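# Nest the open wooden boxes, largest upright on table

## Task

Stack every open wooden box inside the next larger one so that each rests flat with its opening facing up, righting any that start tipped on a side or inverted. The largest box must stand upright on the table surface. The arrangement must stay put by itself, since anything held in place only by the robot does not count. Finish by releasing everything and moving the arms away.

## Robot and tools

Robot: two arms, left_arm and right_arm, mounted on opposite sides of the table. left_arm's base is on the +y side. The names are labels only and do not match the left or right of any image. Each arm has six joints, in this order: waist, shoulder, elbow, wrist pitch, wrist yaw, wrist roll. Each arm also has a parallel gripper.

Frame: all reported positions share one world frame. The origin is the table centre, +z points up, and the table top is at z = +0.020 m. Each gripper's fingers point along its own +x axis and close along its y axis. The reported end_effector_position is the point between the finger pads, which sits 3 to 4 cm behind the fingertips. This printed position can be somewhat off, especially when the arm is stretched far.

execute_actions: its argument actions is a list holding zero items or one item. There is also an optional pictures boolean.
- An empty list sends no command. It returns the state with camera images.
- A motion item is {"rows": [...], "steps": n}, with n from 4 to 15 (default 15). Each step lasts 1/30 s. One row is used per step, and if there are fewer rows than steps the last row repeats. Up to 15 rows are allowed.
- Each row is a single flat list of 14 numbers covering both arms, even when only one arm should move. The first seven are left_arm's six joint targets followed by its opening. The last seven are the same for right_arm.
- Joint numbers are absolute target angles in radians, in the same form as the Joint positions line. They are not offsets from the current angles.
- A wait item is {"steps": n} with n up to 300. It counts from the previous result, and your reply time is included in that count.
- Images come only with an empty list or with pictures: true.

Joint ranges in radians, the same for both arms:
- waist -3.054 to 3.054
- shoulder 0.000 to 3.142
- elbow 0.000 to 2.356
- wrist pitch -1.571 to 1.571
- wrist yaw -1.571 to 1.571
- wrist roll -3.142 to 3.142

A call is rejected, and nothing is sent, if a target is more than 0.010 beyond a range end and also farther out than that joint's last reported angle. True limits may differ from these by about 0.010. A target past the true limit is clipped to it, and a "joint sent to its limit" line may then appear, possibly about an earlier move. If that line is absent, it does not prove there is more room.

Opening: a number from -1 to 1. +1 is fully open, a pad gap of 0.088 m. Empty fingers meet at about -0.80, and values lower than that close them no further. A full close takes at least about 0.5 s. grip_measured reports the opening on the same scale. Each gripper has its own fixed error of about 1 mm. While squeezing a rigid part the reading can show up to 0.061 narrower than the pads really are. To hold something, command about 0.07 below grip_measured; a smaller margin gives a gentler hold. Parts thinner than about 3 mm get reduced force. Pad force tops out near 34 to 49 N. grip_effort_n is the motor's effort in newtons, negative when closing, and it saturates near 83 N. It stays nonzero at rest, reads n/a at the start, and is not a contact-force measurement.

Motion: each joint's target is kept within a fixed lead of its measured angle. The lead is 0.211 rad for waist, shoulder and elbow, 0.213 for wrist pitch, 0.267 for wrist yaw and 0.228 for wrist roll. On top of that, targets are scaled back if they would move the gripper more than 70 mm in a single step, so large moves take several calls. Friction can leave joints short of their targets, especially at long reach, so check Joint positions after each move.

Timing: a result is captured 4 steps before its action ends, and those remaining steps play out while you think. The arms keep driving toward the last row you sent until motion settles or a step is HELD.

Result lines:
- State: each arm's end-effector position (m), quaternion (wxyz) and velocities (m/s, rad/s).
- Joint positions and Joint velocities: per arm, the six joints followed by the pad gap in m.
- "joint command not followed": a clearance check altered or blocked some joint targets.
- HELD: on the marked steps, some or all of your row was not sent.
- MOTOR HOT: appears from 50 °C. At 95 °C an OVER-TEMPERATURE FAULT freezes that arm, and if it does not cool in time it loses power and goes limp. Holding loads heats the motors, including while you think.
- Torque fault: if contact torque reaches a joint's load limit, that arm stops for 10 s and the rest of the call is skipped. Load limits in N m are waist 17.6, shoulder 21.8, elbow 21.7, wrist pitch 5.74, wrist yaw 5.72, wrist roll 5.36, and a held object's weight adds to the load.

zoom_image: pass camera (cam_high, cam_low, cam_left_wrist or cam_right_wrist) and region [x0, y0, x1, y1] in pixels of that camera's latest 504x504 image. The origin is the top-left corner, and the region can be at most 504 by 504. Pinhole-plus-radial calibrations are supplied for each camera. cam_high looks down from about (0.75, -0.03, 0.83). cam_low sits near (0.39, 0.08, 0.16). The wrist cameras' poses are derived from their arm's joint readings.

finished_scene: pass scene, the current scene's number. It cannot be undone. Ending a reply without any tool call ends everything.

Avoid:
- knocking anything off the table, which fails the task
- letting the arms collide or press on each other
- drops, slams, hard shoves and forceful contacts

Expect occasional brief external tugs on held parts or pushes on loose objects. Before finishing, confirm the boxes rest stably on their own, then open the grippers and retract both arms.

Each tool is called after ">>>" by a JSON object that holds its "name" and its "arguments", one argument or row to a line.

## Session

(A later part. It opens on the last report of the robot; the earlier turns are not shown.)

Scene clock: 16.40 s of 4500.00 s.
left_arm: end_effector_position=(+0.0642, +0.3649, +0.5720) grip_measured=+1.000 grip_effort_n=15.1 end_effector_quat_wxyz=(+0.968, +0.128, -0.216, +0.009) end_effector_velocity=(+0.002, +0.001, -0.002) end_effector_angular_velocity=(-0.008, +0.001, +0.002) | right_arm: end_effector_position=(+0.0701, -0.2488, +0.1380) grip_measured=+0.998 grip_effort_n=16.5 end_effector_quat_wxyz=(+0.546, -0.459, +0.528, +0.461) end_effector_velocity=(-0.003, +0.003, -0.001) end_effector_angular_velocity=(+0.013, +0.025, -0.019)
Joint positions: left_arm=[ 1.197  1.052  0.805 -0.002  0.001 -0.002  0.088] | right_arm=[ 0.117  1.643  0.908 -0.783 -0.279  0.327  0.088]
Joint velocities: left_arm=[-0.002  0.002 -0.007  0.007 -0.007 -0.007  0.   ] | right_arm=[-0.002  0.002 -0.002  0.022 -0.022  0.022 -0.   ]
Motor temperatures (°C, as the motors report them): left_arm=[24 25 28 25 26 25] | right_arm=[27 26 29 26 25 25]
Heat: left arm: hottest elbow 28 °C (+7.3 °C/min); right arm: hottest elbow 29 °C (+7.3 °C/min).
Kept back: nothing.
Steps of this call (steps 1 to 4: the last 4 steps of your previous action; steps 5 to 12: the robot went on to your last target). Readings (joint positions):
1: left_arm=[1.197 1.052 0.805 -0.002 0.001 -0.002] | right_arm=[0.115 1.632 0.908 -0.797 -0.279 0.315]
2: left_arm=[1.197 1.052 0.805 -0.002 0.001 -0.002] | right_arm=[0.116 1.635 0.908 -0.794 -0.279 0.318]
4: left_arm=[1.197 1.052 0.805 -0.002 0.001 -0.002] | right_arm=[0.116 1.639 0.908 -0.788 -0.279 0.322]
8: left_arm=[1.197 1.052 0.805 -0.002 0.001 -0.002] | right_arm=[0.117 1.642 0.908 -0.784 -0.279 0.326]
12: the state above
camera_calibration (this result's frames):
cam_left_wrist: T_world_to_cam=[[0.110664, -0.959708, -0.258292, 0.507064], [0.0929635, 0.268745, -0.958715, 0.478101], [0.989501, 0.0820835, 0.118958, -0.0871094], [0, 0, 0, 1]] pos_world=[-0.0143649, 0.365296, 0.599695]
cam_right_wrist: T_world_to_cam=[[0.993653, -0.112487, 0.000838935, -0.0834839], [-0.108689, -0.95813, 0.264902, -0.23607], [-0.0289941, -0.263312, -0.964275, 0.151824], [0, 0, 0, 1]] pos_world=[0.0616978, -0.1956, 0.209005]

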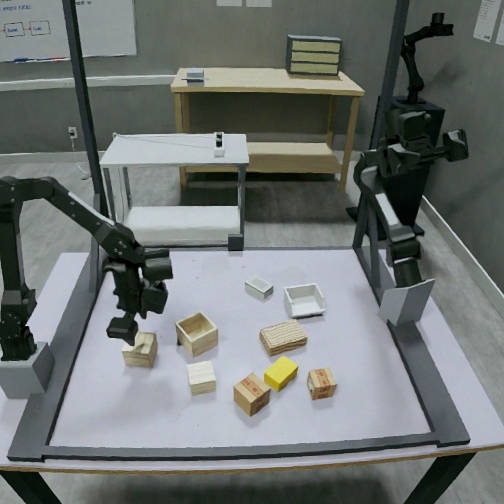

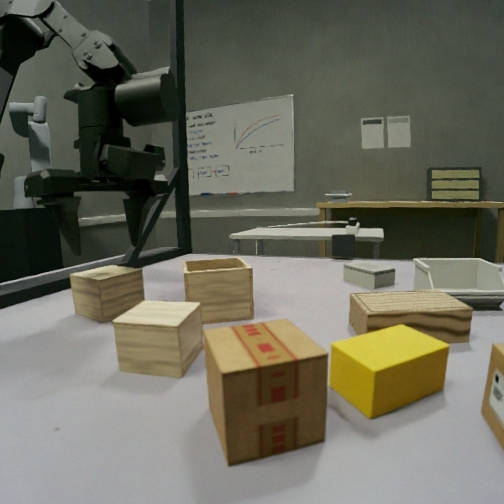

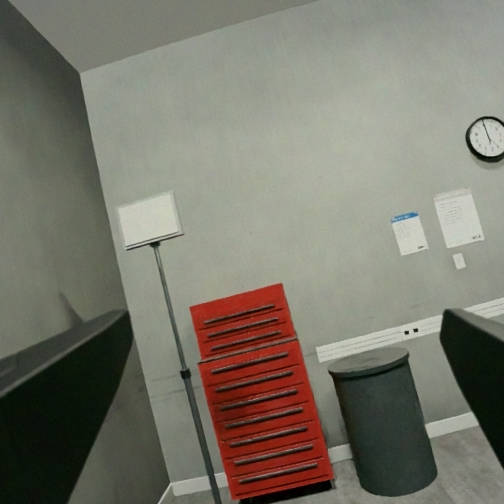

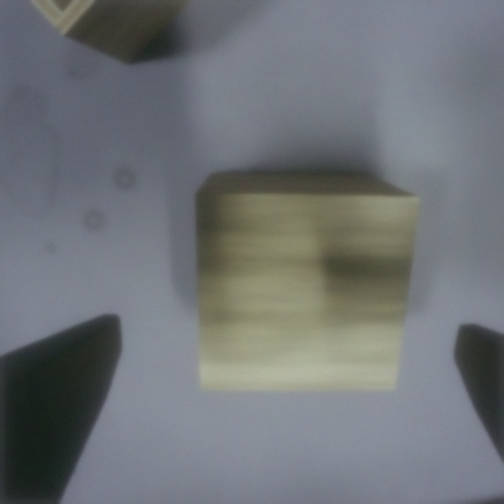

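>>> {"name": "execute_actions", "arguments": {
  "actions": [
    {"rows":[[1.2,1.0,0.8,0,0,0,1,0.173,1.835,0.80,-0.48,-0.28,0.39,1]],"steps":15}
  ]
}}

>>> {"name": "execute_actions", "arguments": {
  "actions": [
    {"steps":10}
  ],
  "pictures": true
}}

Scene clock: 16.93 s of 4500.00 s.
left_arm: end_effector_position=(+0.0642, +0.3649, +0.5720) grip_measured=+1.000 grip_effort_n=15.6 end_effector_quat_wxyz=(+0.968, +0.128, -0.216, +0.009) end_effector_velocity=(-0.002, -0.001, +0.005) end_effector_angular_velocity=(+0.004, -0.025, +0.011) | right_arm: end_effector_position=(+0.0746, -0.2451, +0.0735) grip_measured=+0.998 grip_effort_n=17.4 end_effector_quat_wxyz=(+0.546, -0.457, +0.531, +0.460) end_effector_velocity=(-0.012, +0.024, +0.000) end_effector_angular_velocity=(+0.108, +0.062, +0.017)
Joint positions: left_arm=[ 1.197  1.052  0.805 -0.002  0.001 -0.002  0.088] | right_arm=[ 0.168  1.819  0.809 -0.496 -0.279  0.385  0.088]
Joint velocities: left_arm=[-0.007  0.002  0.002  0.022 -0.022  0.007  0.   ] | right_arm=[ 0.002 -0.002 -0.002  0.125 -0.037  0.022 -0.   ]
Motor temperatures (°C, as the motors report them): left_arm=[24 25 28 25 26 25] | right_arm=[27 26 29 26 25 25]
Heat: left arm: hottest elbow 28 °C (+7.1 °C/min); right arm: hottest elbow 29 °C (+7.1 °C/min).
Steps of this call (steps 1 to 5: the robot went on to your last target; steps 6 to 16: the first 11 steps of this action). Readings (joint positions):
6: left_arm=[1.197 1.052 0.805 -0.002 0.001 -0.002] | right_arm=[0.120 1.659 0.900 -0.761 -0.279 0.337]
7: left_arm=[1.197 1.052 0.805 -0.002 0.001 -0.002] | right_arm=[0.129 1.683 0.887 -0.695 -0.279 0.350]
9: left_arm=[1.197 1.052 0.805 -0.002 0.001 -0.002] | right_arm=[0.150 1.756 0.859 -0.601 -0.279 0.367]
13: left_arm=[1.197 1.052 0.805 -0.002 0.001 -0.002] | right_arm=[0.167 1.816 0.810 -0.525 -0.279 0.381]
16: the state above

Scene clock: 17.27 s of 4500.00 s.
left_arm: end_effector_position=(+0.0642, +0.3649, +0.5720) grip_measured=+1.000 grip_effort_n=15.1 end_effector_quat_wxyz=(+0.968, +0.128, -0.216, +0.009) end_effector_velocity=(+0.002, +0.001, -0.003) end_effector_angular_velocity=(-0.022, +0.011, -0.002) | right_arm: end_effector_position=(+0.0741, -0.2432, +0.0723) grip_measured=+0.998 grip_effort_n=17.0 end_effector_quat_wxyz=(+0.547, -0.455, +0.529, +0.462) end_effector_velocity=(-0.001, -0.003, -0.000) end_effector_angular_velocity=(-0.009, +0.005, +0.022)
Joint positions: left_arm=[ 1.197  1.052  0.805 -0.002  0.001 -0.002  0.088] | right_arm=[ 0.169  1.824  0.809 -0.483 -0.279  0.388  0.088]
Joint velocities: left_arm=[-0.002  0.002 -0.002 -0.007 -0.007 -0.022  0.   ] | right_arm=[ 0.002 -0.002 -0.002 -0.007 -0.007 -0.022 -0.   ]
Motor temperatures (°C, as the motors report them): left_arm=[24 25 28 25 26 25] | right_arm=[27 26 29 26 25 25]
Heat: left arm: hottest elbow 28 °C (+6.9 °C/min); right arm: hottest elbow 29 °C (+6.9 °C/min).
Kept back: nothing.
Steps of this call (steps 1 to 4: the last 4 steps of your previous action; steps 5 to 10: the robot went on to your last target). Readings (joint positions):
1: left_arm=[1.197 1.052 0.805 -0.002 0.001 -0.002] | right_arm=[0.168 1.819 0.809 -0.493 -0.279 0.386]
2: left_arm=[1.197 1.052 0.805 -0.002 0.001 -0.002] | right_arm=[0.168 1.820 0.809 -0.491 -0.279 0.386]
4: left_arm=[1.197 1.052 0.805 -0.002 0.001 -0.002] | right_arm=[0.169 1.822 0.809 -0.487 -0.279 0.387]
8: left_arm=[1.197 1.052 0.805 -0.002 0.001 -0.002] | right_arm=[0.169 1.824 0.809 -0.483 -0.279 0.388]
10: the state above
camera_calibration (this result's frames):
cam_left_wrist: T_world_to_cam=[[0.110664, -0.959708, -0.258292, 0.507064], [0.0929635, 0.268745, -0.958715, 0.478101], [0.989501, 0.0820835, 0.118958, -0.0871094], [0, 0, 0, 1]] pos_world=[-0.0143649, 0.365296, 0.599695]
cam_right_wrist: T_world_to_cam=[[0.993153, -0.116748, -0.00406144, -0.0874023], [-0.111655, -0.958898, 0.26086, -0.212508], [-0.0343495, -0.258621, -0.965368, 0.0917185], [0, 0, 0, 1]] pos_world=[0.0662269, -0.190257, 0.143622]

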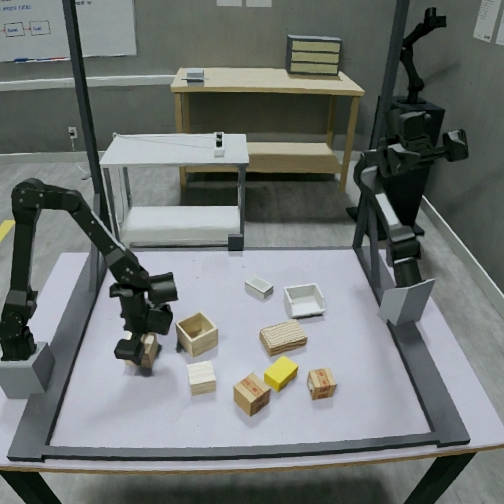

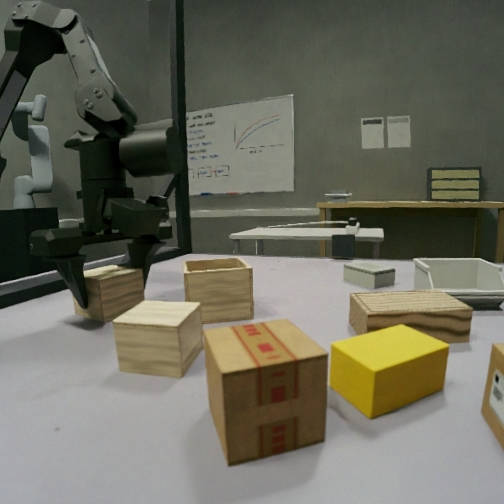

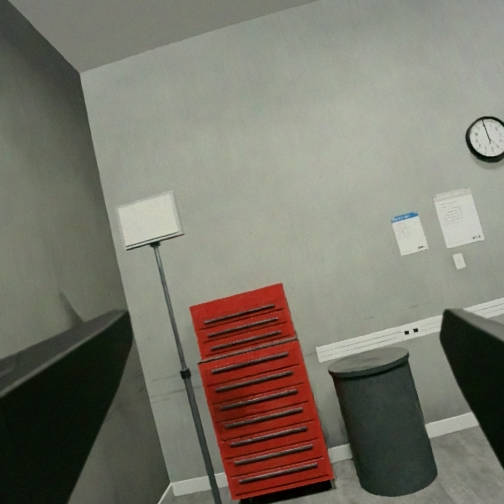

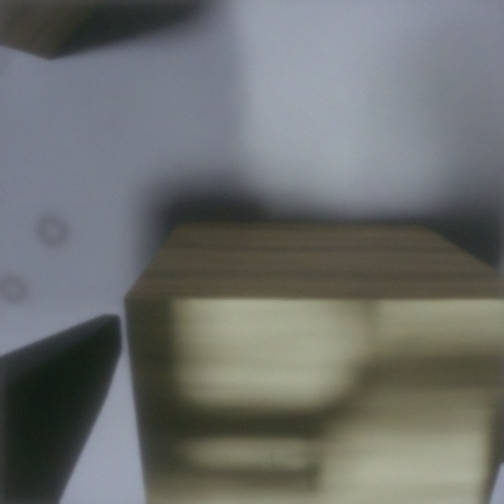

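>>> {"name": "execute_actions", "arguments": {
  "actions": [
    {"rows":[[1.2,1.0,0.8,0,0,0,1,0.173,1.88,0.80,-0.435,-0.28,0.39,1],[1.2,1.0,0.8,0,0,0,1,0.173,1.88,0.80,-0.435,-0.28,0.39,1],[1.2,1.0,0.8,0,0,0,1,0.173,1.88,0.80,-0.435,-0.28,0.39,1],[1.2,1.0,0.8,0,0,0,1,0.173,1.88,0.80,-0.435,-0.28,0.39,1],[1.2,1.0,0.8,0,0,0,1,0.173,1.88,0.80,-0.435,-0.28,0.39,1],[1.2,1.0,0.8,0,0,0,1,0.173,1.88,0.80,-0.435,-0.28,0.39,0.45]],"steps":15}
  ]
}}

>>> {"name": "execute_actions", "arguments": {
  "actions": [
    {"steps":8}
  ]
}}

Scene clock: 17.87 s of 4500.00 s.
left_arm: end_effector_position=(+0.0642, +0.3649, +0.5720) grip_measured=+1.000 grip_effort_n=15.6 end_effector_quat_wxyz=(+0.968, +0.128, -0.216, +0.009) end_effector_velocity=(+0.000, +0.003, -0.001) end_effector_angular_velocity=(-0.028, +0.003, +0.010) | right_arm: end_effector_position=(+0.0767, -0.2405, +0.0617) grip_measured=+0.565 grip_effort_n=-59.8 end_effector_quat_wxyz=(+0.547, -0.455, +0.530, +0.462) end_effector_velocity=(+0.001, +0.001, +0.000) end_effector_angular_velocity=(+0.009, -0.006, +0.022)
Joint positions: left_arm=[ 1.197  1.052  0.805 -0.002  0.001 -0.002  0.088] | right_arm=[ 0.169  1.867  0.807 -0.439 -0.28   0.388  0.067]
Joint velocities: left_arm=[-0.002 -0.002 -0.002 -0.007 -0.022 -0.022  0.   ] | right_arm=[-0.002 -0.002 -0.002  0.007  0.007 -0.022 -0.043]
Motor temperatures (°C, as the motors report them): left_arm=[24 25 28 26 26 25] | right_arm=[27 26 29 26 25 25]
Heat: left arm: hottest elbow 28 °C (+6.7 °C/min); right arm: hottest elbow 29 °C (+6.7 °C/min).
Steps of this call (steps 1 to 7: the robot went on to your last target; steps 8 to 18: the first 11 steps of this action). Readings (joint positions):
8: left_arm=[1.197 1.052 0.805 -0.002 0.001 -0.002] | right_arm=[0.169 1.828 0.809 -0.478 -0.279 0.388]
9: left_arm=[1.197 1.052 0.805 -0.002 0.001 -0.002] | right_arm=[0.169 1.836 0.809 -0.464 -0.279 0.388]
11: left_arm=[1.197 1.052 0.805 -0.002 0.001 -0.002] | right_arm=[0.169 1.853 0.809 -0.452 -0.279 0.388]
15: left_arm=[1.197 1.052 0.805 -0.002 0.001 -0.002] | right_arm=[0.169 1.866 0.807 -0.442 -0.279 0.388]
18: the state above

Scene clock: 18.13 s of 4500.00 s.
left_arm: end_effector_position=(+0.0642, +0.3649, +0.5720) grip_measured=+1.000 grip_effort_n=15.6 end_effector_quat_wxyz=(+0.968, +0.128, -0.216, +0.009) end_effector_velocity=(-0.001, -0.002, -0.001) end_effector_angular_velocity=(+0.011, +0.005, -0.005) | right_arm: end_effector_position=(+0.0766, -0.2404, +0.0617) grip_measured=+0.545 grip_effort_n=-83.5 end_effector_quat_wxyz=(+0.547, -0.455, +0.530, +0.462) end_effector_velocity=(+0.001, -0.004, -0.000) end_effector_angular_velocity=(-0.012, +0.004, +0.002)
Joint positions: left_arm=[ 1.197  1.052  0.805 -0.002  0.001 -0.002  0.088] | right_arm=[ 0.17   1.867  0.807 -0.438 -0.28   0.388  0.066]
Joint velocities: left_arm=[-0.002 -0.002  0.002 -0.007  0.007  0.007  0.   ] | right_arm=[-0.002 -0.002 -0.007 -0.007 -0.007 -0.007  0.   ]
Motor temperatures (°C, as the motors report them): left_arm=[24 25 28 26 26 25] | right_arm=[27 26 29 26 25 25]
Heat: left arm: hottest elbow 28 °C (+6.6 °C/min); right arm: hottest elbow 29 °C (+6.6 °C/min).
Kept back: nothing.
Steps of this call (steps 1 to 4: the last 4 steps of your previous action; steps 5 to 8: the robot went on to your last target). Readings (joint positions):
1: left_arm=[1.197 1.052 0.805 -0.002 0.001 -0.002] | right_arm=[0.170 1.867 0.807 -0.439 -0.280 0.388]
2: left_arm=[1.197 1.052 0.805 -0.002 0.001 -0.002] | right_arm=[0.170 1.867 0.807 -0.438 -0.280 0.388]
4: left_arm=[1.197 1.052 0.805 -0.002 0.001 -0.002] | right_arm=[0.170 1.867 0.807 -0.438 -0.280 0.388]
8: the state above

>>> {"name": "execute_actions", "arguments": {
  "actions": [
    {"rows":[[1.2,1.0,0.8,0,0,0,1,0.2,1.6,0.8,-0.6,-0.28,0.39,0.47]],"steps":12}
  ]
}}

>>> {"name": "execute_actions", "arguments": {
  "actions": [
    {"rows":[[1.2,1.0,0.8,0,0,0,1,0.59,1.9,0.6,0.95,-0.02,0.26,0.47]],"steps":15}
  ]
}}

>>> {"name": "execute_actions", "arguments": {
  "actions": [
    {"steps":25}
  ],
  "pictures": true
}}

Scene clock: 19.50 s of 4500.00 s.
left_arm: end_effector_position=(+0.0642, +0.3649, +0.5720) grip_measured=+1.000 grip_effort_n=15.1 end_effector_quat_wxyz=(+0.968, +0.128, -0.216, +0.009) end_effector_velocity=(+0.001, +0.001, -0.003) end_effector_angular_velocity=(-0.009, +0.016, +0.006) | right_arm: end_effector_position=(+0.0530, -0.2459, +0.1167) grip_measured=+0.545 grip_effort_n=-83.5 end_effector_quat_wxyz=(+0.547, -0.440, +0.502, +0.504) end_effector_velocity=(-0.017, -0.024, +0.067) end_effector_angular_velocity=(+0.056, +0.036, +0.027)
Joint positions: left_arm=[ 1.197  1.052  0.805 -0.002  0.001 -0.002  0.088] | right_arm=[ 0.195  1.627  0.806 -0.576 -0.279  0.388  0.066]
Joint velocities: left_arm=[-0.002 -0.002  0.002 -0.022 -0.007 -0.007  0.   ] | right_arm=[-0.002 -0.295 -0.002 -0.227 -0.022 -0.007 -0.   ]
Motor temperatures (°C, as the motors report them): left_arm=[24 25 28 26 26 25] | right_arm=[27 26 29 26 25 25]
Heat: left arm: hottest elbow 28 °C (+6.2 °C/min); right arm: hottest elbow 29 °C (+6.2 °C/min).
Steps of this call (steps 1 to 15: the robot went on to your last target; steps 16 to 33: nothing new was sent; steps 34 to 41: the first 8 steps of this action). Readings (joint positions):
34: left_arm=[1.197 1.052 0.805 -0.002 0.001 -0.002] | right_arm=[0.171 1.851 0.807 -0.448 -0.279 0.388]
35: left_arm=[1.197 1.052 0.805 -0.002 0.001 -0.002] | right_arm=[0.175 1.821 0.805 -0.494 -0.279 0.388]
37: left_arm=[1.197 1.052 0.805 -0.002 0.001 -0.002] | right_arm=[0.187 1.729 0.797 -0.549 -0.279 0.388]
41: the state above

Scene clock: 20.00 s of 4500.00 s.
left_arm: end_effector_position=(+0.0642, +0.3649, +0.5720) grip_measured=+1.000 grip_effort_n=15.6 end_effector_quat_wxyz=(+0.968, +0.128, -0.216, +0.009) end_effector_velocity=(-0.001, +0.002, +0.001) end_effector_angular_velocity=(-0.011, -0.009, +0.003) | right_arm: end_effector_position=(+0.0561, -0.2737, +0.0541) grip_measured=+0.584 grip_effort_n=-83.5 end_effector_quat_wxyz=(+0.526, -0.591, +0.323, +0.519) end_effector_velocity=(-0.011, -0.007, -0.002) end_effector_angular_velocity=(+0.140, -0.296, +0.328)
Joint positions: left_arm=[ 1.197  1.052  0.805 -0.002  0.001 -0.002  0.088] | right_arm=[ 0.456  1.744  0.658 -0.331  0.036  0.258  0.068]
Joint velocities: left_arm=[ 0.002 -0.002 -0.002  0.007 -0.007 -0.007  0.   ] | right_arm=[ 0.252 -0.042 -0.071  0.095  0.359 -0.081 -0.   ]
Motor temperatures (°C, as the motors report them): left_arm=[24 25 28 26 26 25] | right_arm=[27 27 29 27 25 25]
Heat: left arm: hottest elbow 28 °C (+6.0 °C/min); right arm: hottest elbow 29 °C (+6.0 °C/min).
Steps of this call (steps 1 to 4: the last 4 steps of your previous action; steps 5 to 15: the first 11 steps of this action). Readings (joint positions):
5: left_arm=[1.197 1.052 0.805 -0.002 0.001 -0.002] | right_arm=[0.203 1.626 0.797 -0.578 -0.260 0.380]
6: left_arm=[1.197 1.052 0.805 -0.002 0.001 -0.002] | right_arm=[0.229 1.640 0.779 -0.531 -0.219 0.361]
8: left_arm=[1.197 1.052 0.805 -0.002 0.001 -0.002] | right_arm=[0.294 1.701 0.738 -0.468 -0.162 0.331]
12: left_arm=[1.197 1.052 0.805 -0.002 0.001 -0.002] | right_arm=[0.412 1.756 0.677 -0.366 -0.029 0.277]
15: the state above

Scene clock: 20.83 s of 4500.00 s.
left_arm: end_effector_position=(+0.0642, +0.3649, +0.5720) grip_measured=+1.000 grip_effort_n=15.1 end_effector_quat_wxyz=(+0.968, +0.128, -0.216, +0.009) end_effector_velocity=(-0.002, -0.002, +0.000) end_effector_angular_velocity=(-0.005, -0.002, -0.003) | right_arm: end_effector_position=(+0.0547, -0.2740, +0.0542) grip_measured=+0.584 grip_effort_n=-83.5 end_effector_quat_wxyz=(+0.527, -0.603, +0.298, +0.519) end_effector_velocity=(-0.001, -0.003, -0.001) end_effector_angular_velocity=(-0.019, +0.014, +0.003)
Joint positions: left_arm=[ 1.197  1.052  0.805 -0.002  0.001 -0.002  0.088] | right_arm=[ 0.486  1.742  0.656 -0.329  0.082  0.25   0.068]
Joint velocities: left_arm=[-0.007 -0.007  0.002 -0.007 -0.007 -0.007  0.   ] | right_arm=[-0.002 -0.002 -0.002 -0.007 -0.022 -0.007 -0.   ]
Motor temperatures (°C, as the motors report them): left_arm=[24 25 28 26 26 25] | right_arm=[27 27 29 28 26 25]
Heat: left arm: hottest elbow 28 °C (+5.8 °C/min); right arm: hottest elbow 29 °C (+5.8 °C/min).
Kept back: nothing.
Steps of this call (steps 1 to 4: the last 4 steps of your previous action; steps 5 to 25: the robot went on to your last target). Readings (joint positions):
1: left_arm=[1.197 1.052 0.805 -0.002 0.001 -0.002] | right_arm=[0.463 1.743 0.657 -0.329 0.047 0.256]
2: left_arm=[1.197 1.052 0.805 -0.002 0.001 -0.002] | right_arm=[0.469 1.743 0.656 -0.329 0.055 0.255]
4: left_arm=[1.197 1.052 0.805 -0.002 0.001 -0.002] | right_arm=[0.476 1.742 0.656 -0.329 0.067 0.253]
8: left_arm=[1.197 1.052 0.805 -0.002 0.001 -0.002] | right_arm=[0.483 1.742 0.656 -0.329 0.077 0.250]
25: the state above
camera_calibration (this result's frames):
cam_left_wrist: T_world_to_cam=[[0.110664, -0.959708, -0.258292, 0.507064], [0.0929635, 0.268745, -0.958715, 0.478101], [0.989501, 0.0820835, 0.118958, -0.0871094], [0, 0, 0, 1]] pos_world=[-0.0143649, 0.365296, 0.599695]
cam_right_wrist: T_world_to_cam=[[0.896981, 0.307875, 0.317236, 0.0323436], [0.257816, -0.947261, 0.190336, -0.252666], [0.359105, -0.088939, -0.92905, 0.0886344], [0, 0, 0, 1]] pos_world=[0.00430071, -0.241415, 0.120177]

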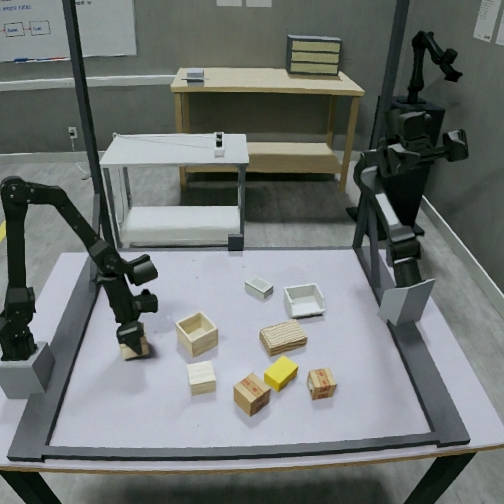

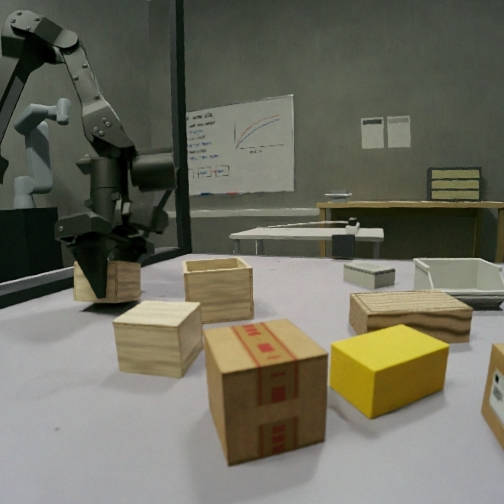

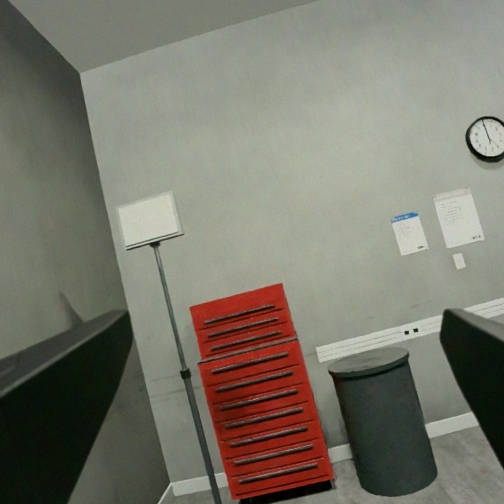

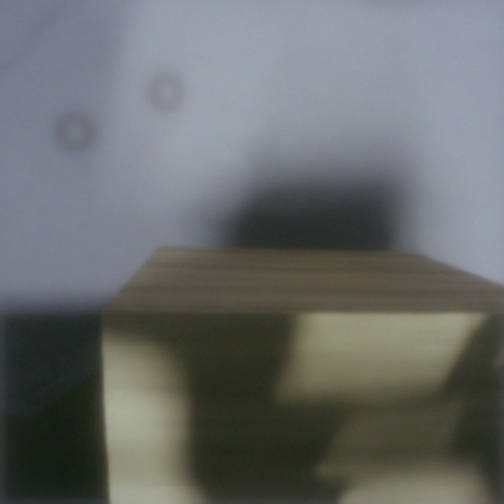

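>>> {"name": "execute_actions", "arguments": {
  "actions": [
    {"rows":[[1.2,1.0,0.8,0,0,0,1,0.49,1.3,0.7,-0.2,0.0,0.26,0.5]],"steps":15}
  ]
}}

>>> {"name": "execute_actions", "arguments": {
  "actions": [
    {"rows":[[1.2,1.0,0.8,0,0,0,1,0.59,1.5,0.6,0.95,-0.02,0.26,0.5]],"steps":15}
  ]
}}

>>> {"name": "execute_actions", "arguments": {
  "actions": [
    {"steps":20}
  ]
}}

>>> {"name": "execute_actions", "arguments": {
  "actions": [
    {"rows":[[1.2,1.0,0.8,0,0,0,1,0.59,2.0,0.56,1.15,-0.02,0.26,0.5]],"steps":15}
  ]
}}

>>> {"name": "execute_actions", "arguments": {
  "actions": [
    {"steps":12}
  ],
  "pictures": true
}}

Scene clock: 21.43 s of 4500.00 s.
left_arm: end_effector_position=(+0.0642, +0.3649, +0.5720) grip_measured=+1.000 grip_effort_n=15.1 end_effector_quat_wxyz=(+0.968, +0.128, -0.216, +0.009) end_effector_velocity=(+0.002, +0.001, -0.004) end_effector_angular_velocity=(-0.022, +0.011, -0.002) | right_arm: end_effector_position=(-0.0317, -0.2222, +0.1669) grip_measured=+0.560 grip_effort_n=-83.5 end_effector_quat_wxyz=(+0.533, -0.409, +0.222, +0.707) end_effector_velocity=(-0.102, +0.045, +0.266) end_effector_angular_velocity=(+0.710, +0.467, +0.198)
Joint positions: left_arm=[ 1.197  1.052  0.805 -0.002  0.001 -0.002  0.088] | right_arm=[ 0.496  1.361  0.694 -0.191  0.001  0.257  0.066]
Joint velocities: left_arm=[-0.002 -0.002 -0.007 -0.007 -0.007 -0.022  0.   ] | right_arm=[-0.037 -0.706  0.159  0.007 -0.022  0.007 -0.   ]
Motor temperatures (°C, as the motors report them): left_arm=[24 25 28 26 26 25] | right_arm=[27 27 29 28 26 25]
Heat: left arm: hottest elbow 28 °C (+5.6 °C/min); right arm: hottest elbow 29 °C (+5.6 °C/min).
Steps of this call (steps 1 to 7: the robot went on to your last target; steps 8 to 18: the first 11 steps of this action). Readings (joint positions):
8: left_arm=[1.197 1.052 0.805 -0.002 0.001 -0.002] | right_arm=[0.483 1.713 0.659 -0.321 0.080 0.248]
9: left_arm=[1.197 1.052 0.805 -0.002 0.001 -0.002] | right_arm=[0.478 1.688 0.645 -0.220 0.050 0.251]
11: left_arm=[1.197 1.052 0.805 -0.002 0.001 -0.002] | right_arm=[0.496 1.648 0.661 -0.171 0.004 0.256]
15: left_arm=[1.197 1.052 0.805 -0.002 0.001 -0.002] | right_arm=[0.501 1.469 0.681 -0.190 0.001 0.257]
18: the state above

Scene clock: 21.93 s of 4500.00 s.
left_arm: end_effector_position=(+0.0642, +0.3649, +0.5720) grip_measured=+1.000 grip_effort_n=15.6 end_effector_quat_wxyz=(+0.968, +0.128, -0.216, +0.009) end_effector_velocity=(+0.001, -0.001, -0.003) end_effector_angular_velocity=(-0.003, +0.019, -0.007) | right_arm: end_effector_position=(-0.0863, -0.2015, +0.1578) grip_measured=+0.560 grip_effort_n=-83.5 end_effector_quat_wxyz=(+0.489, -0.308, +0.160, +0.800) end_effector_velocity=(-0.187, +0.133, +0.235) end_effector_angular_velocity=(+1.158, +0.886, +0.400)
Joint positions: left_arm=[ 1.197  1.052  0.805 -0.002  0.001 -0.002  0.088] | right_arm=[ 0.584  1.488  0.606  0.321 -0.014  0.259  0.066]
Joint velocities: left_arm=[-0.002 -0.002  0.002 -0.022  0.007 -0.007  0.   ] | right_arm=[ 0.017  0.002 -0.002  1.516 -0.007 -0.007 -0.   ]
Motor temperatures (°C, as the motors report them): left_arm=[24 26 28 26 26 25] | right_arm=[27 27 29 28 26 25]
Heat: left arm: hottest elbow 28 °C (+5.5 °C/min); right arm: hottest elbow 29 °C (+5.5 °C/min).
Steps of this call (steps 1 to 4: the last 4 steps of your previous action; steps 5 to 15: the first 11 steps of this action). Readings (joint positions):
5: left_arm=[1.197 1.052 0.805 -0.002 0.001 -0.002] | right_arm=[0.498 1.333 0.692 -0.172 0.002 0.258]
6: left_arm=[1.197 1.052 0.805 -0.002 0.001 -0.002] | right_arm=[0.515 1.360 0.680 -0.103 0.001 0.259]
8: left_arm=[1.197 1.052 0.805 -0.002 0.001 -0.002] | right_arm=[0.552 1.426 0.656 -0.014 -0.010 0.259]
12: left_arm=[1.197 1.052 0.805 -0.002 0.001 -0.002] | right_arm=[0.582 1.484 0.607 0.168 -0.014 0.259]
15: the state above

Scene clock: 22.60 s of 4500.00 s.
left_arm: end_effector_position=(+0.0642, +0.3649, +0.5720) grip_measured=+1.000 grip_effort_n=15.1 end_effector_quat_wxyz=(+0.968, +0.128, -0.216, +0.009) end_effector_velocity=(-0.001, -0.002, -0.002) end_effector_angular_velocity=(-0.002, +0.005, -0.011) | right_arm: end_effector_position=(-0.1438, -0.1769, +0.2736) grip_measured=+0.560 grip_effort_n=-83.5 end_effector_quat_wxyz=(+0.448, -0.050, +0.030, +0.892) end_effector_velocity=(+0.001, +0.000, +0.005) end_effector_angular_velocity=(+0.013, +0.018, +0.005)
Joint positions: left_arm=[ 1.197  1.052  0.805 -0.002  0.001 -0.002  0.088] | right_arm=[ 0.587  1.492  0.606  0.94  -0.015  0.259  0.066]
Joint velocities: left_arm=[-0.002 -0.007 -0.002 -0.007  0.007 -0.007  0.   ] | right_arm=[-0.007 -0.002 -0.002  0.022 -0.007  0.007 -0.   ]
Motor temperatures (°C, as the motors report them): left_arm=[24 26 28 26 26 25] | right_arm=[27 27 29 28 26 25]
Heat: left arm: hottest elbow 28 °C (+5.3 °C/min); right arm: hottest elbow 29 °C (+5.3 °C/min).
Kept back: nothing.
Steps of this call (steps 1 to 4: the last 4 steps of your previous action; steps 5 to 20: the robot went on to your last target). Readings (joint positions):
1: left_arm=[1.197 1.052 0.805 -0.002 0.001 -0.002] | right_arm=[0.585 1.488 0.606 0.371 -0.014 0.259]
2: left_arm=[1.197 1.052 0.805 -0.002 0.001 -0.002] | right_arm=[0.585 1.488 0.606 0.419 -0.015 0.259]
4: left_arm=[1.197 1.052 0.805 -0.002 0.001 -0.002] | right_arm=[0.586 1.490 0.606 0.515 -0.015 0.259]
8: left_arm=[1.197 1.052 0.805 -0.002 0.001 -0.002] | right_arm=[0.587 1.491 0.606 0.712 -0.015 0.259]
20: the state above

Scene clock: 22.97 s of 4500.00 s.
left_arm: end_effector_position=(+0.0642, +0.3649, +0.5720) grip_measured=+1.000 grip_effort_n=15.6 end_effector_quat_wxyz=(+0.968, +0.128, -0.216, +0.009) end_effector_velocity=(+0.002, +0.002, -0.005) end_effector_angular_velocity=(-0.023, +0.021, +0.001) | right_arm: end_effector_position=(-0.1105, -0.1609, +0.1308) grip_measured=+0.560 grip_effort_n=-83.5 end_effector_quat_wxyz=(+0.471, -0.165, +0.088, +0.862) end_effector_velocity=(+0.137, -0.031, -0.355) end_effector_angular_velocity=(-0.710, -0.568, -0.218)
Joint positions: left_arm=[ 1.197  1.052  0.805 -0.002  0.001 -0.002  0.088] | right_arm=[ 0.588  1.916  0.572  1.13  -0.015  0.259  0.066]
Joint velocities: left_arm=[-0.002 -0.002 -0.002 -0.022 -0.007 -0.022  0.   ] | right_arm=[-0.002  0.838 -0.09  -0.007 -0.007 -0.022 -0.   ]
Motor temperatures (°C, as the motors report them): left_arm=[24 26 28 26 26 25] | right_arm=[27 27 29 29 26 25]
Heat: left arm: hottest elbow 28 °C (+5.2 °C/min); right arm: hottest elbow 29 °C (+5.2 °C/min).
Steps of this call (steps 1 to 11: the first 11 steps of this action). Readings (joint positions):
1: left_arm=[1.197 1.052 0.805 -0.002 0.001 -0.002] | right_arm=[0.587 1.512 0.603 0.973 -0.015 0.259]
2: left_arm=[1.197 1.052 0.805 -0.002 0.001 -0.002] | right_arm=[0.588 1.550 0.601 1.041 -0.015 0.259]
4: left_arm=[1.197 1.052 0.805 -0.002 0.001 -0.002] | right_arm=[0.588 1.632 0.597 1.078 -0.015 0.259]
8: left_arm=[1.197 1.052 0.805 -0.002 0.001 -0.002] | right_arm=[0.588 1.806 0.576 1.118 -0.015 0.259]
11: the state above

Scene clock: 23.37 s of 4500.00 s.
left_arm: end_effector_position=(+0.0642, +0.3649, +0.5720) grip_measured=+1.000 grip_effort_n=15.1 end_effector_quat_wxyz=(+0.968, +0.128, -0.216, +0.009) end_effector_velocity=(+0.000, +0.001, -0.002) end_effector_angular_velocity=(-0.009, +0.006, +0.003) | right_arm: end_effector_position=(-0.0992, -0.1642, +0.1036) grip_measured=+0.560 grip_effort_n=-83.5 end_effector_quat_wxyz=(+0.475, -0.192, +0.102, +0.853) end_effector_velocity=(+0.005, -0.003, -0.010) end_effector_angular_velocity=(-0.023, -0.023, -0.001)
Joint positions: left_arm=[ 1.197  1.052  0.805 -0.002  0.001 -0.002  0.088] | right_arm=[ 0.588  1.988  0.562  1.147 -0.015  0.259  0.066]
Joint velocities: left_arm=[-0.002 -0.002 -0.002 -0.007 -0.007 -0.007  0.   ] | right_arm=[-0.002  0.017 -0.007 -0.007 -0.007 -0.007 -0.   ]
Motor temperatures (°C, as the motors report them): left_arm=[24 26 28 26 26 25] | right_arm=[27 27 29 29 26 25]
Heat: left arm: hottest elbow 28 °C (+5.1 °C/min); right arm: hottest elbow 29 °C (+5.1 °C/min).
Kept back: nothing.
Steps of this call (steps 1 to 4: the last 4 steps of your previous action; steps 5 to 12: the robot went on to your last target). Readings (joint positions):
1: left_arm=[1.197 1.052 0.805 -0.002 0.001 -0.002] | right_arm=[0.588 1.940 0.568 1.131 -0.015 0.259]
2: left_arm=[1.197 1.052 0.805 -0.002 0.001 -0.002] | right_arm=[0.588 1.957 0.564 1.133 -0.015 0.259]
4: left_arm=[1.197 1.052 0.805 -0.002 0.001 -0.002] | right_arm=[0.588 1.975 0.562 1.139 -0.015 0.259]
8: left_arm=[1.197 1.052 0.805 -0.002 0.001 -0.002] | right_arm=[0.588 1.983 0.562 1.147 -0.015 0.259]
12: the state above
camera_calibration (this result's frames):
cam_left_wrist: T_world_to_cam=[[0.110664, -0.959708, -0.258292, 0.507064], [0.0929635, 0.268745, -0.958715, 0.478101], [0.989501, 0.0820835, 0.118958, -0.0871094], [0, 0, 0, 1]] pos_world=[-0.0143649, 0.365296, 0.599695]
cam_right_wrist: T_world_to_cam=[[0.83208, 0.553169, 0.0405779, 0.183477], [0.393769, -0.537617, -0.745597, 0.0592676], [-0.390625, 0.636375, -0.665161, 0.216933], [0, 0, 0, 1]] pos_world=[-0.091266, -0.207681, 0.18104]

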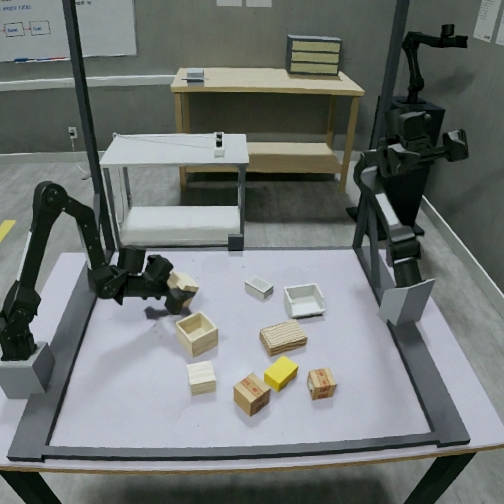

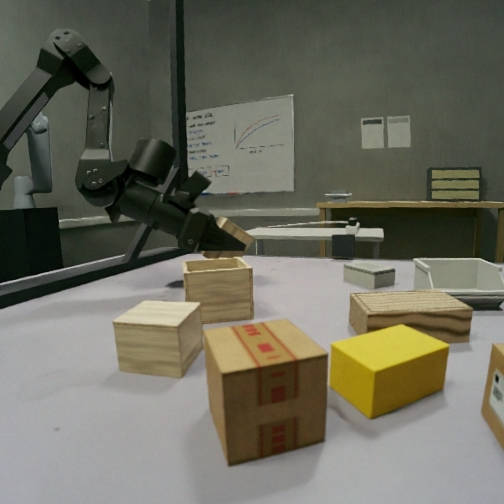

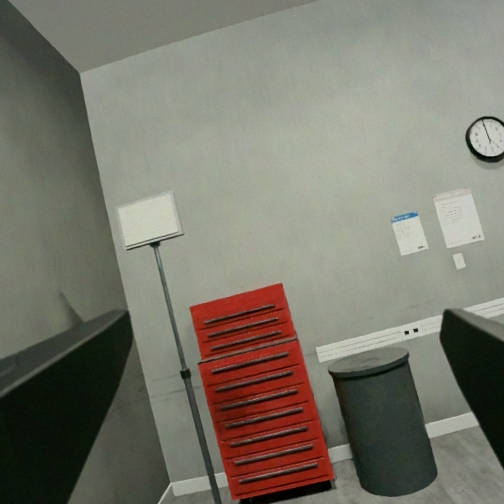

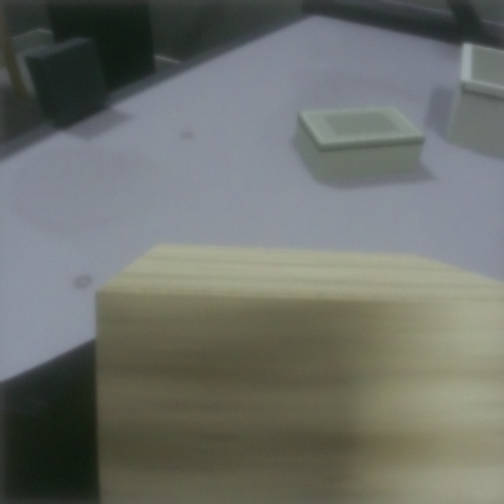

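>>> {"name": "execute_actions", "arguments": {
  "actions": [
    {"rows":[[1.2,1.0,0.8,0,0,0,1,0.59,2.13,0.56,1.33,-0.02,0.26,0.5]],"steps":15}
  ],
  "pictures": true
}}

Scene clock: 24.00 s of 4500.00 s.
left_arm: end_effector_position=(+0.0642, +0.3649, +0.5720) grip_measured=+1.000 grip_effort_n=15.1 end_effector_quat_wxyz=(+0.968, +0.128, -0.216, +0.009) end_effector_velocity=(+0.000, +0.001, -0.004) end_effector_angular_velocity=(+0.004, +0.015, +0.012) | right_arm: end_effector_position=(-0.0959, -0.1624, +0.0885) grip_measured=+0.560 grip_effort_n=-83.5 end_effector_quat_wxyz=(+0.472, -0.172, +0.092, +0.860) end_effector_velocity=(+0.001, +0.001, +0.004) end_effector_angular_velocity=(+0.034, +0.003, +0.016)
Joint positions: left_arm=[ 1.197  1.052  0.805 -0.002  0.001 -0.002  0.088] | right_arm=[ 0.588  2.114  0.562  1.32  -0.016  0.259  0.066]
Joint velocities: left_arm=[-0.002 -0.007 -0.002 -0.022 -0.007  0.007  0.   ] | right_arm=[-0.007  0.012 -0.007  0.051 -0.007 -0.022 -0.   ]
Motor temperatures (°C, as the motors report them): left_arm=[24 26 28 26 26 25] | right_arm=[27 27 29 29 26 25]
Heat: left arm: hottest elbow 28 °C (+5.0 °C/min); right arm: hottest elbow 29 °C (+5.0 °C/min).
Steps of this call (steps 1 to 8: the robot went on to your last target; steps 9 to 19: the first 11 steps of this action). Readings (joint positions):
9: left_arm=[1.197 1.052 0.805 -0.002 0.001 -0.002] | right_arm=[0.588 2.002 0.562 1.171 -0.015 0.259]
10: left_arm=[1.197 1.052 0.805 -0.002 0.001 -0.002] | right_arm=[0.588 2.028 0.563 1.226 -0.016 0.259]
12: left_arm=[1.197 1.052 0.805 -0.002 0.001 -0.002] | right_arm=[0.588 2.070 0.566 1.264 -0.016 0.259]
16: left_arm=[1.197 1.052 0.805 -0.002 0.001 -0.002] | right_arm=[0.588 2.111 0.562 1.306 -0.016 0.259]
19: the state above
camera_calibration (this result's frames):
cam_left_wrist: T_world_to_cam=[[0.110664, -0.959708, -0.258292, 0.507064], [0.0929635, 0.268745, -0.958715, 0.478101], [0.989501, 0.0820835, 0.118958, -0.0871094], [0, 0, 0, 1]] pos_world=[-0.0143649, 0.365296, 0.599695]
cam_right_wrist: T_world_to_cam=[[0.826435, 0.561781, 0.0375173, 0.181422], [0.378614, -0.505187, -0.775524, 0.0542113], [-0.416722, 0.655125, -0.630202, 0.204507], [0, 0, 0, 1]] pos_world=[-0.0852364, -0.208511, 0.164117]

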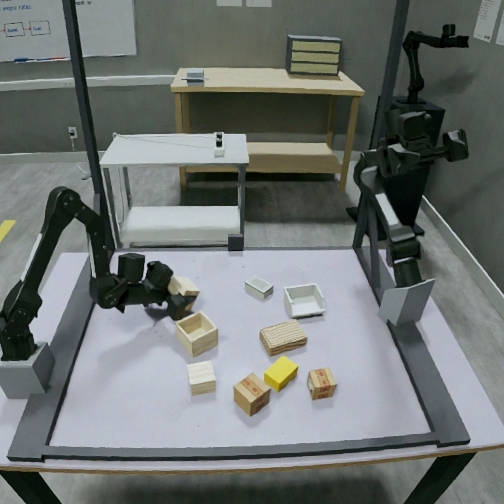

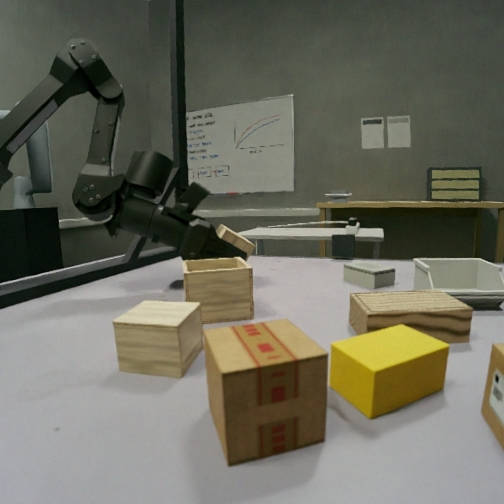

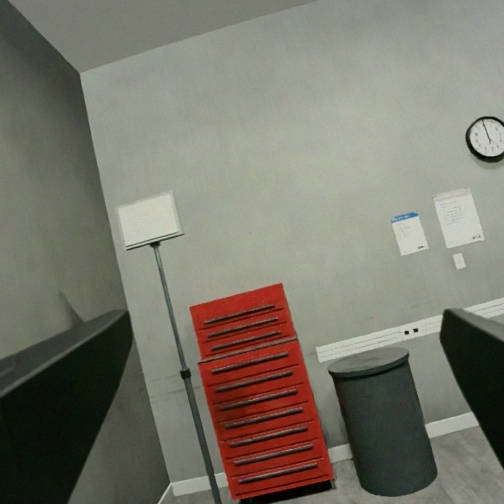

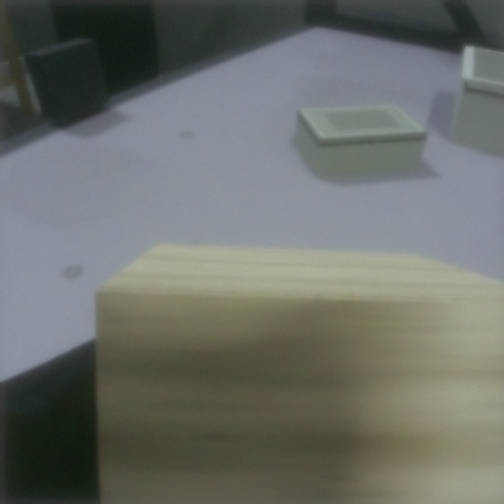

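>>> {"name": "execute_actions", "arguments": {
  "actions": [
    {"rows":[[1.2,1.0,0.8,0,0,0,1,0.59,2.25,0.56,1.47,-0.02,0.26,0.5]],"steps":15}
  ]
}}

Scene clock: 24.50 s of 4500.00 s.
left_arm: end_effector_position=(+0.0642, +0.3649, +0.5720) grip_measured=+1.000 grip_effort_n=15.1 end_effector_quat_wxyz=(+0.968, +0.128, -0.216, +0.009) end_effector_velocity=(+0.000, +0.001, -0.002) end_effector_angular_velocity=(-0.009, +0.006, +0.003) | right_arm: end_effector_position=(-0.0912, -0.1627, +0.0757) grip_measured=+0.560 grip_effort_n=-83.5 end_effector_quat_wxyz=(+0.469, -0.156, +0.082, +0.865) end_effector_velocity=(+0.001, -0.001, -0.002) end_effector_angular_velocity=(+0.007, +0.017, +0.006)
Joint positions: left_arm=[ 1.197  1.052  0.805 -0.002  0.001 -0.002  0.088] | right_arm=[ 0.587  2.226  0.564  1.47  -0.015  0.257  0.066]
Joint velocities: left_arm=[-0.002 -0.002 -0.002 -0.007 -0.007 -0.007  0.   ] | right_arm=[-0.002  0.032 -0.002  0.051 -0.007  0.007 -0.   ]
Motor temperatures (°C, as the motors report them): left_arm=[24 26 28 26 26 25] | right_arm=[27 27 29 29 26 25]
Heat: left arm: hottest elbow 28 °C (+4.9 °C/min); right arm: hottest elbow 29 °C (+4.9 °C/min).
Steps of this call (steps 1 to 4: the last 4 steps of your previous action; steps 5 to 15: the first 11 steps of this action). Readings (joint positions):
5: left_arm=[1.197 1.052 0.805 -0.002 0.001 -0.002] | right_arm=[0.588 2.130 0.562 1.344 -0.016 0.259]
6: left_arm=[1.197 1.052 0.805 -0.002 0.001 -0.002] | right_arm=[0.588 2.154 0.564 1.390 -0.016 0.259]
8: left_arm=[1.197 1.052 0.805 -0.002 0.001 -0.002] | right_arm=[0.588 2.193 0.565 1.417 -0.016 0.259]
12: left_arm=[1.197 1.052 0.805 -0.002 0.001 -0.002] | right_arm=[0.587 2.220 0.564 1.461 -0.015 0.257]
15: the state above

Slightly lower, then release gradually.

>>> {"name": "execute_actions", "arguments": {
  "actions": [
    {"rows":[[1.2,1.0,0.8,0,0,0,1,0.59,2.32,0.56,1.55,-0.02,0.26,0.5],[1.2,1.0,0.8,0,0,0,1,0.59,2.32,0.56,1.55,-0.02,0.26,0.5],[1.2,1.0,0.8,0,0,0,1,0.59,2.32,0.56,1.55,-0.02,0.26,0.5],[1.2,1.0,0.8,0,0,0,1,0.59,2.32,0.56,1.55,-0.02,0.26,0.5],[1.2,1.0,0.8,0,0,0,1,0.59,2.32,0.56,1.55,-0.02,0.26,0.5],[1.2,1.0,0.8,0,0,0,1,0.59,2.32,0.56,1.55,-0.02,0.26,0.5],[1.2,1.0,0.8,0,0,0,1,0.59,2.32,0.56,1.55,-0.02,0.26,0.5],[1.2,1.0,0.8,0,0,0,1,0.59,2.32,0.56,1.55,-0.02,0.26,0.5],[1.2,1.0,0.8,0,0,0,1,0.59,2.32,0.56,1.55,-0.02,0.26,0.58],[1.2,1.0,0.8,0,0,0,1,0.59,2.32,0.56,1.55,-0.02,0.26,0.62],[1.2,1.0,0.8,0,0,0,1,0.59,2.32,0.56,1.55,-0.02,0.26,0.68]],"steps":15}
  ]
}}

>>> {"name": "execute_actions", "arguments": {
  "actions": [
    {"steps":15}
  ],
  "pictures": true
}}

Scene clock: 25.17 s of 4500.00 s.
left_arm: end_effector_position=(+0.0642, +0.3649, +0.5720) grip_measured=+1.000 grip_effort_n=15.1 end_effector_quat_wxyz=(+0.968, +0.128, -0.216, +0.009) end_effector_velocity=(-0.002, -0.003, +0.002) end_effector_angular_velocity=(-0.014, -0.009, -0.020) | right_arm: end_effector_position=(-0.0898, -0.1632, +0.0732) grip_measured=+0.584 grip_effort_n=-25.4 end_effector_quat_wxyz=(+0.466, -0.138, +0.074, +0.871) end_effector_velocity=(-0.001, +0.005, -0.002) end_effector_angular_velocity=(+0.013, -0.015, +0.007)
Joint positions: left_arm=[ 1.197  1.052  0.805 -0.002  0.001 -0.002  0.088] | right_arm=[ 0.587  2.284  0.566  1.567 -0.015  0.257  0.068]
Joint velocities: left_arm=[-0.002 -0.002  0.002  0.007  0.007 -0.022  0.   ] | right_arm=[-0.007  0.012  0.022 -0.007 -0.007 -0.022  0.036]
Motor temperatures (°C, as the motors report them): left_arm=[24 26 28 26 26 25] | right_arm=[27 27 29 29 26 25]
Heat: left arm: hottest elbow 28 °C (+4.8 °C/min); right arm: hottest elbow 29 °C (+4.8 °C/min).
Steps of this call (steps 1 to 4: the last 4 steps of your previous action; steps 5 to 9: the robot went on to your last target; steps 10 to 20: the first 11 steps of this action). Readings (joint positions):
10: left_arm=[1.197 1.052 0.805 -0.002 0.001 -0.002] | right_arm=[0.587 2.237 0.564 1.487 -0.015 0.257]
11: left_arm=[1.197 1.052 0.805 -0.002 0.001 -0.002] | right_arm=[0.587 2.252 0.565 1.515 -0.015 0.257]
13: left_arm=[1.197 1.052 0.805 -0.002 0.001 -0.002] | right_arm=[0.587 2.269 0.566 1.541 -0.015 0.257]
17: left_arm=[1.197 1.052 0.805 -0.002 0.001 -0.002] | right_arm=[0.587 2.281 0.566 1.563 -0.015 0.257]
20: the state above

Scene clock: 25.67 s of 4500.00 s.
left_arm: end_effector_position=(+0.0642, +0.3649, +0.5720) grip_measured=+1.000 grip_effort_n=15.1 end_effector_quat_wxyz=(+0.968, +0.128, -0.216, +0.009) end_effector_velocity=(-0.001, +0.000, -0.000) end_effector_angular_velocity=(+0.005, +0.001, +0.008) | right_arm: end_effector_position=(-0.0832, -0.1664, +0.0591) grip_measured=+0.676 grip_effort_n=18.4 end_effector_quat_wxyz=(+0.469, -0.158, +0.085, +0.865) end_effector_velocity=(-0.001, -0.002, -0.001) end_effector_angular_velocity=(-0.010, -0.007, +0.018)
Joint positions: left_arm=[ 1.197  1.052  0.805 -0.002  0.001 -0.002  0.088] | right_arm=[ 0.587  2.31   0.563  1.549 -0.016  0.258  0.072]
Joint velocities: left_arm=[-0.002 -0.002  0.002 -0.007 -0.007  0.007  0.   ] | right_arm=[-0.002 -0.002 -0.002 -0.007 -0.022 -0.007  0.   ]
Motor temperatures (°C, as the motors report them): left_arm=[24 26 28 26 26 25] | right_arm=[27 27 29 29 26 25]
Heat: left arm: hottest elbow 28 °C (+4.7 °C/min); right arm: hottest elbow 29 °C (+4.7 °C/min).
Kept back: nothing.
Steps of this call (steps 1 to 4: the last 4 steps of your previous action; steps 5 to 15: the robot went on to your last target). Readings (joint positions):
1: left_arm=[1.197 1.052 0.805 -0.002 0.001 -0.002] | right_arm=[0.587 2.284 0.567 1.567 -0.015 0.257]
2: left_arm=[1.197 1.052 0.805 -0.002 0.001 -0.002] | right_arm=[0.587 2.287 0.568 1.560 -0.016 0.257]
4: left_arm=[1.197 1.052 0.805 -0.002 0.001 -0.002] | right_arm=[0.587 2.302 0.566 1.549 -0.016 0.258]
8: left_arm=[1.197 1.052 0.805 -0.002 0.001 -0.002] | right_arm=[0.587 2.310 0.563 1.548 -0.016 0.258]
15: the state above
camera_calibration (this result's frames):
cam_left_wrist: T_world_to_cam=[[0.110664, -0.959708, -0.258292, 0.507064], [0.0929635, 0.268745, -0.958715, 0.478101], [0.989501, 0.0820835, 0.118958, -0.0871094], [0, 0, 0, 1]] pos_world=[-0.0143649, 0.365296, 0.599695]
cam_right_wrist: T_world_to_cam=[[0.822454, 0.567688, 0.0360542, 0.175047], [0.367514, -0.48193, -0.79541, 0.0286623], [-0.434169, 0.667439, -0.604998, 0.192984], [0, 0, 0, 1]] pos_world=[-0.0707139, -0.214364, 0.133242]

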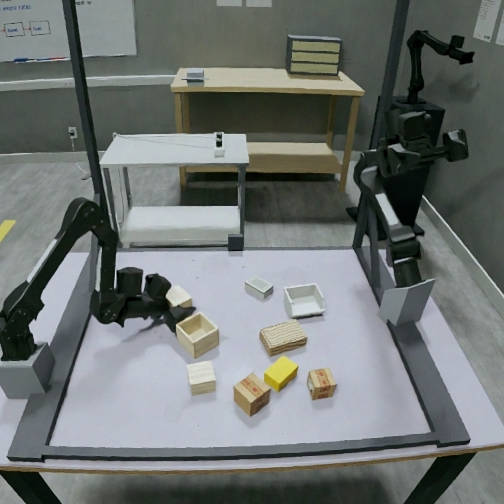

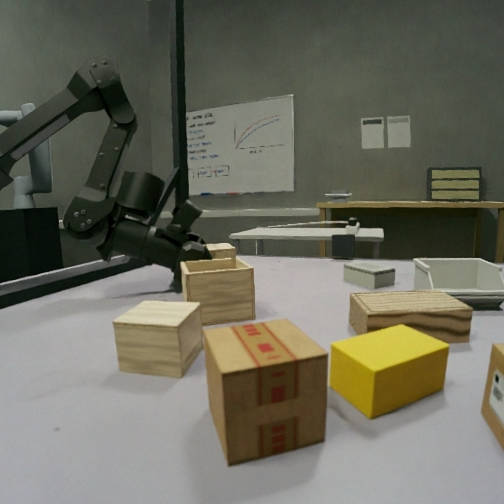

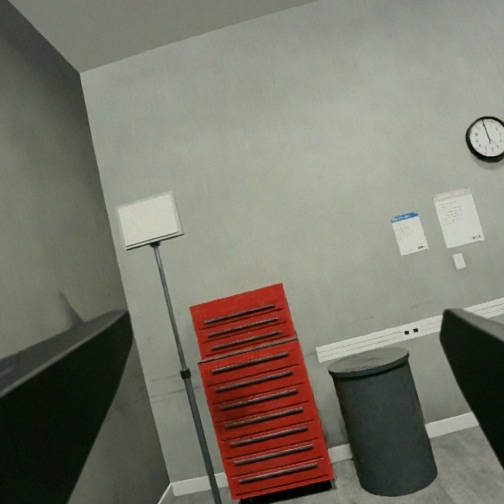

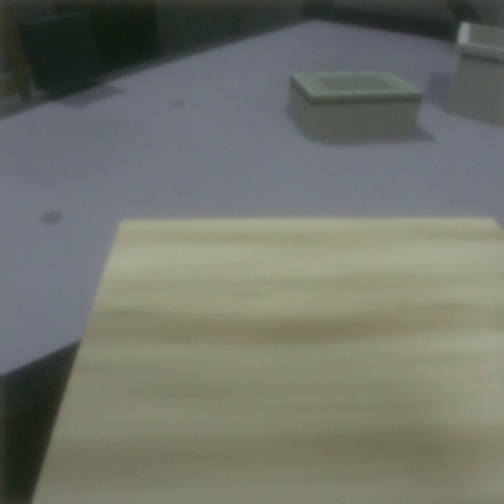

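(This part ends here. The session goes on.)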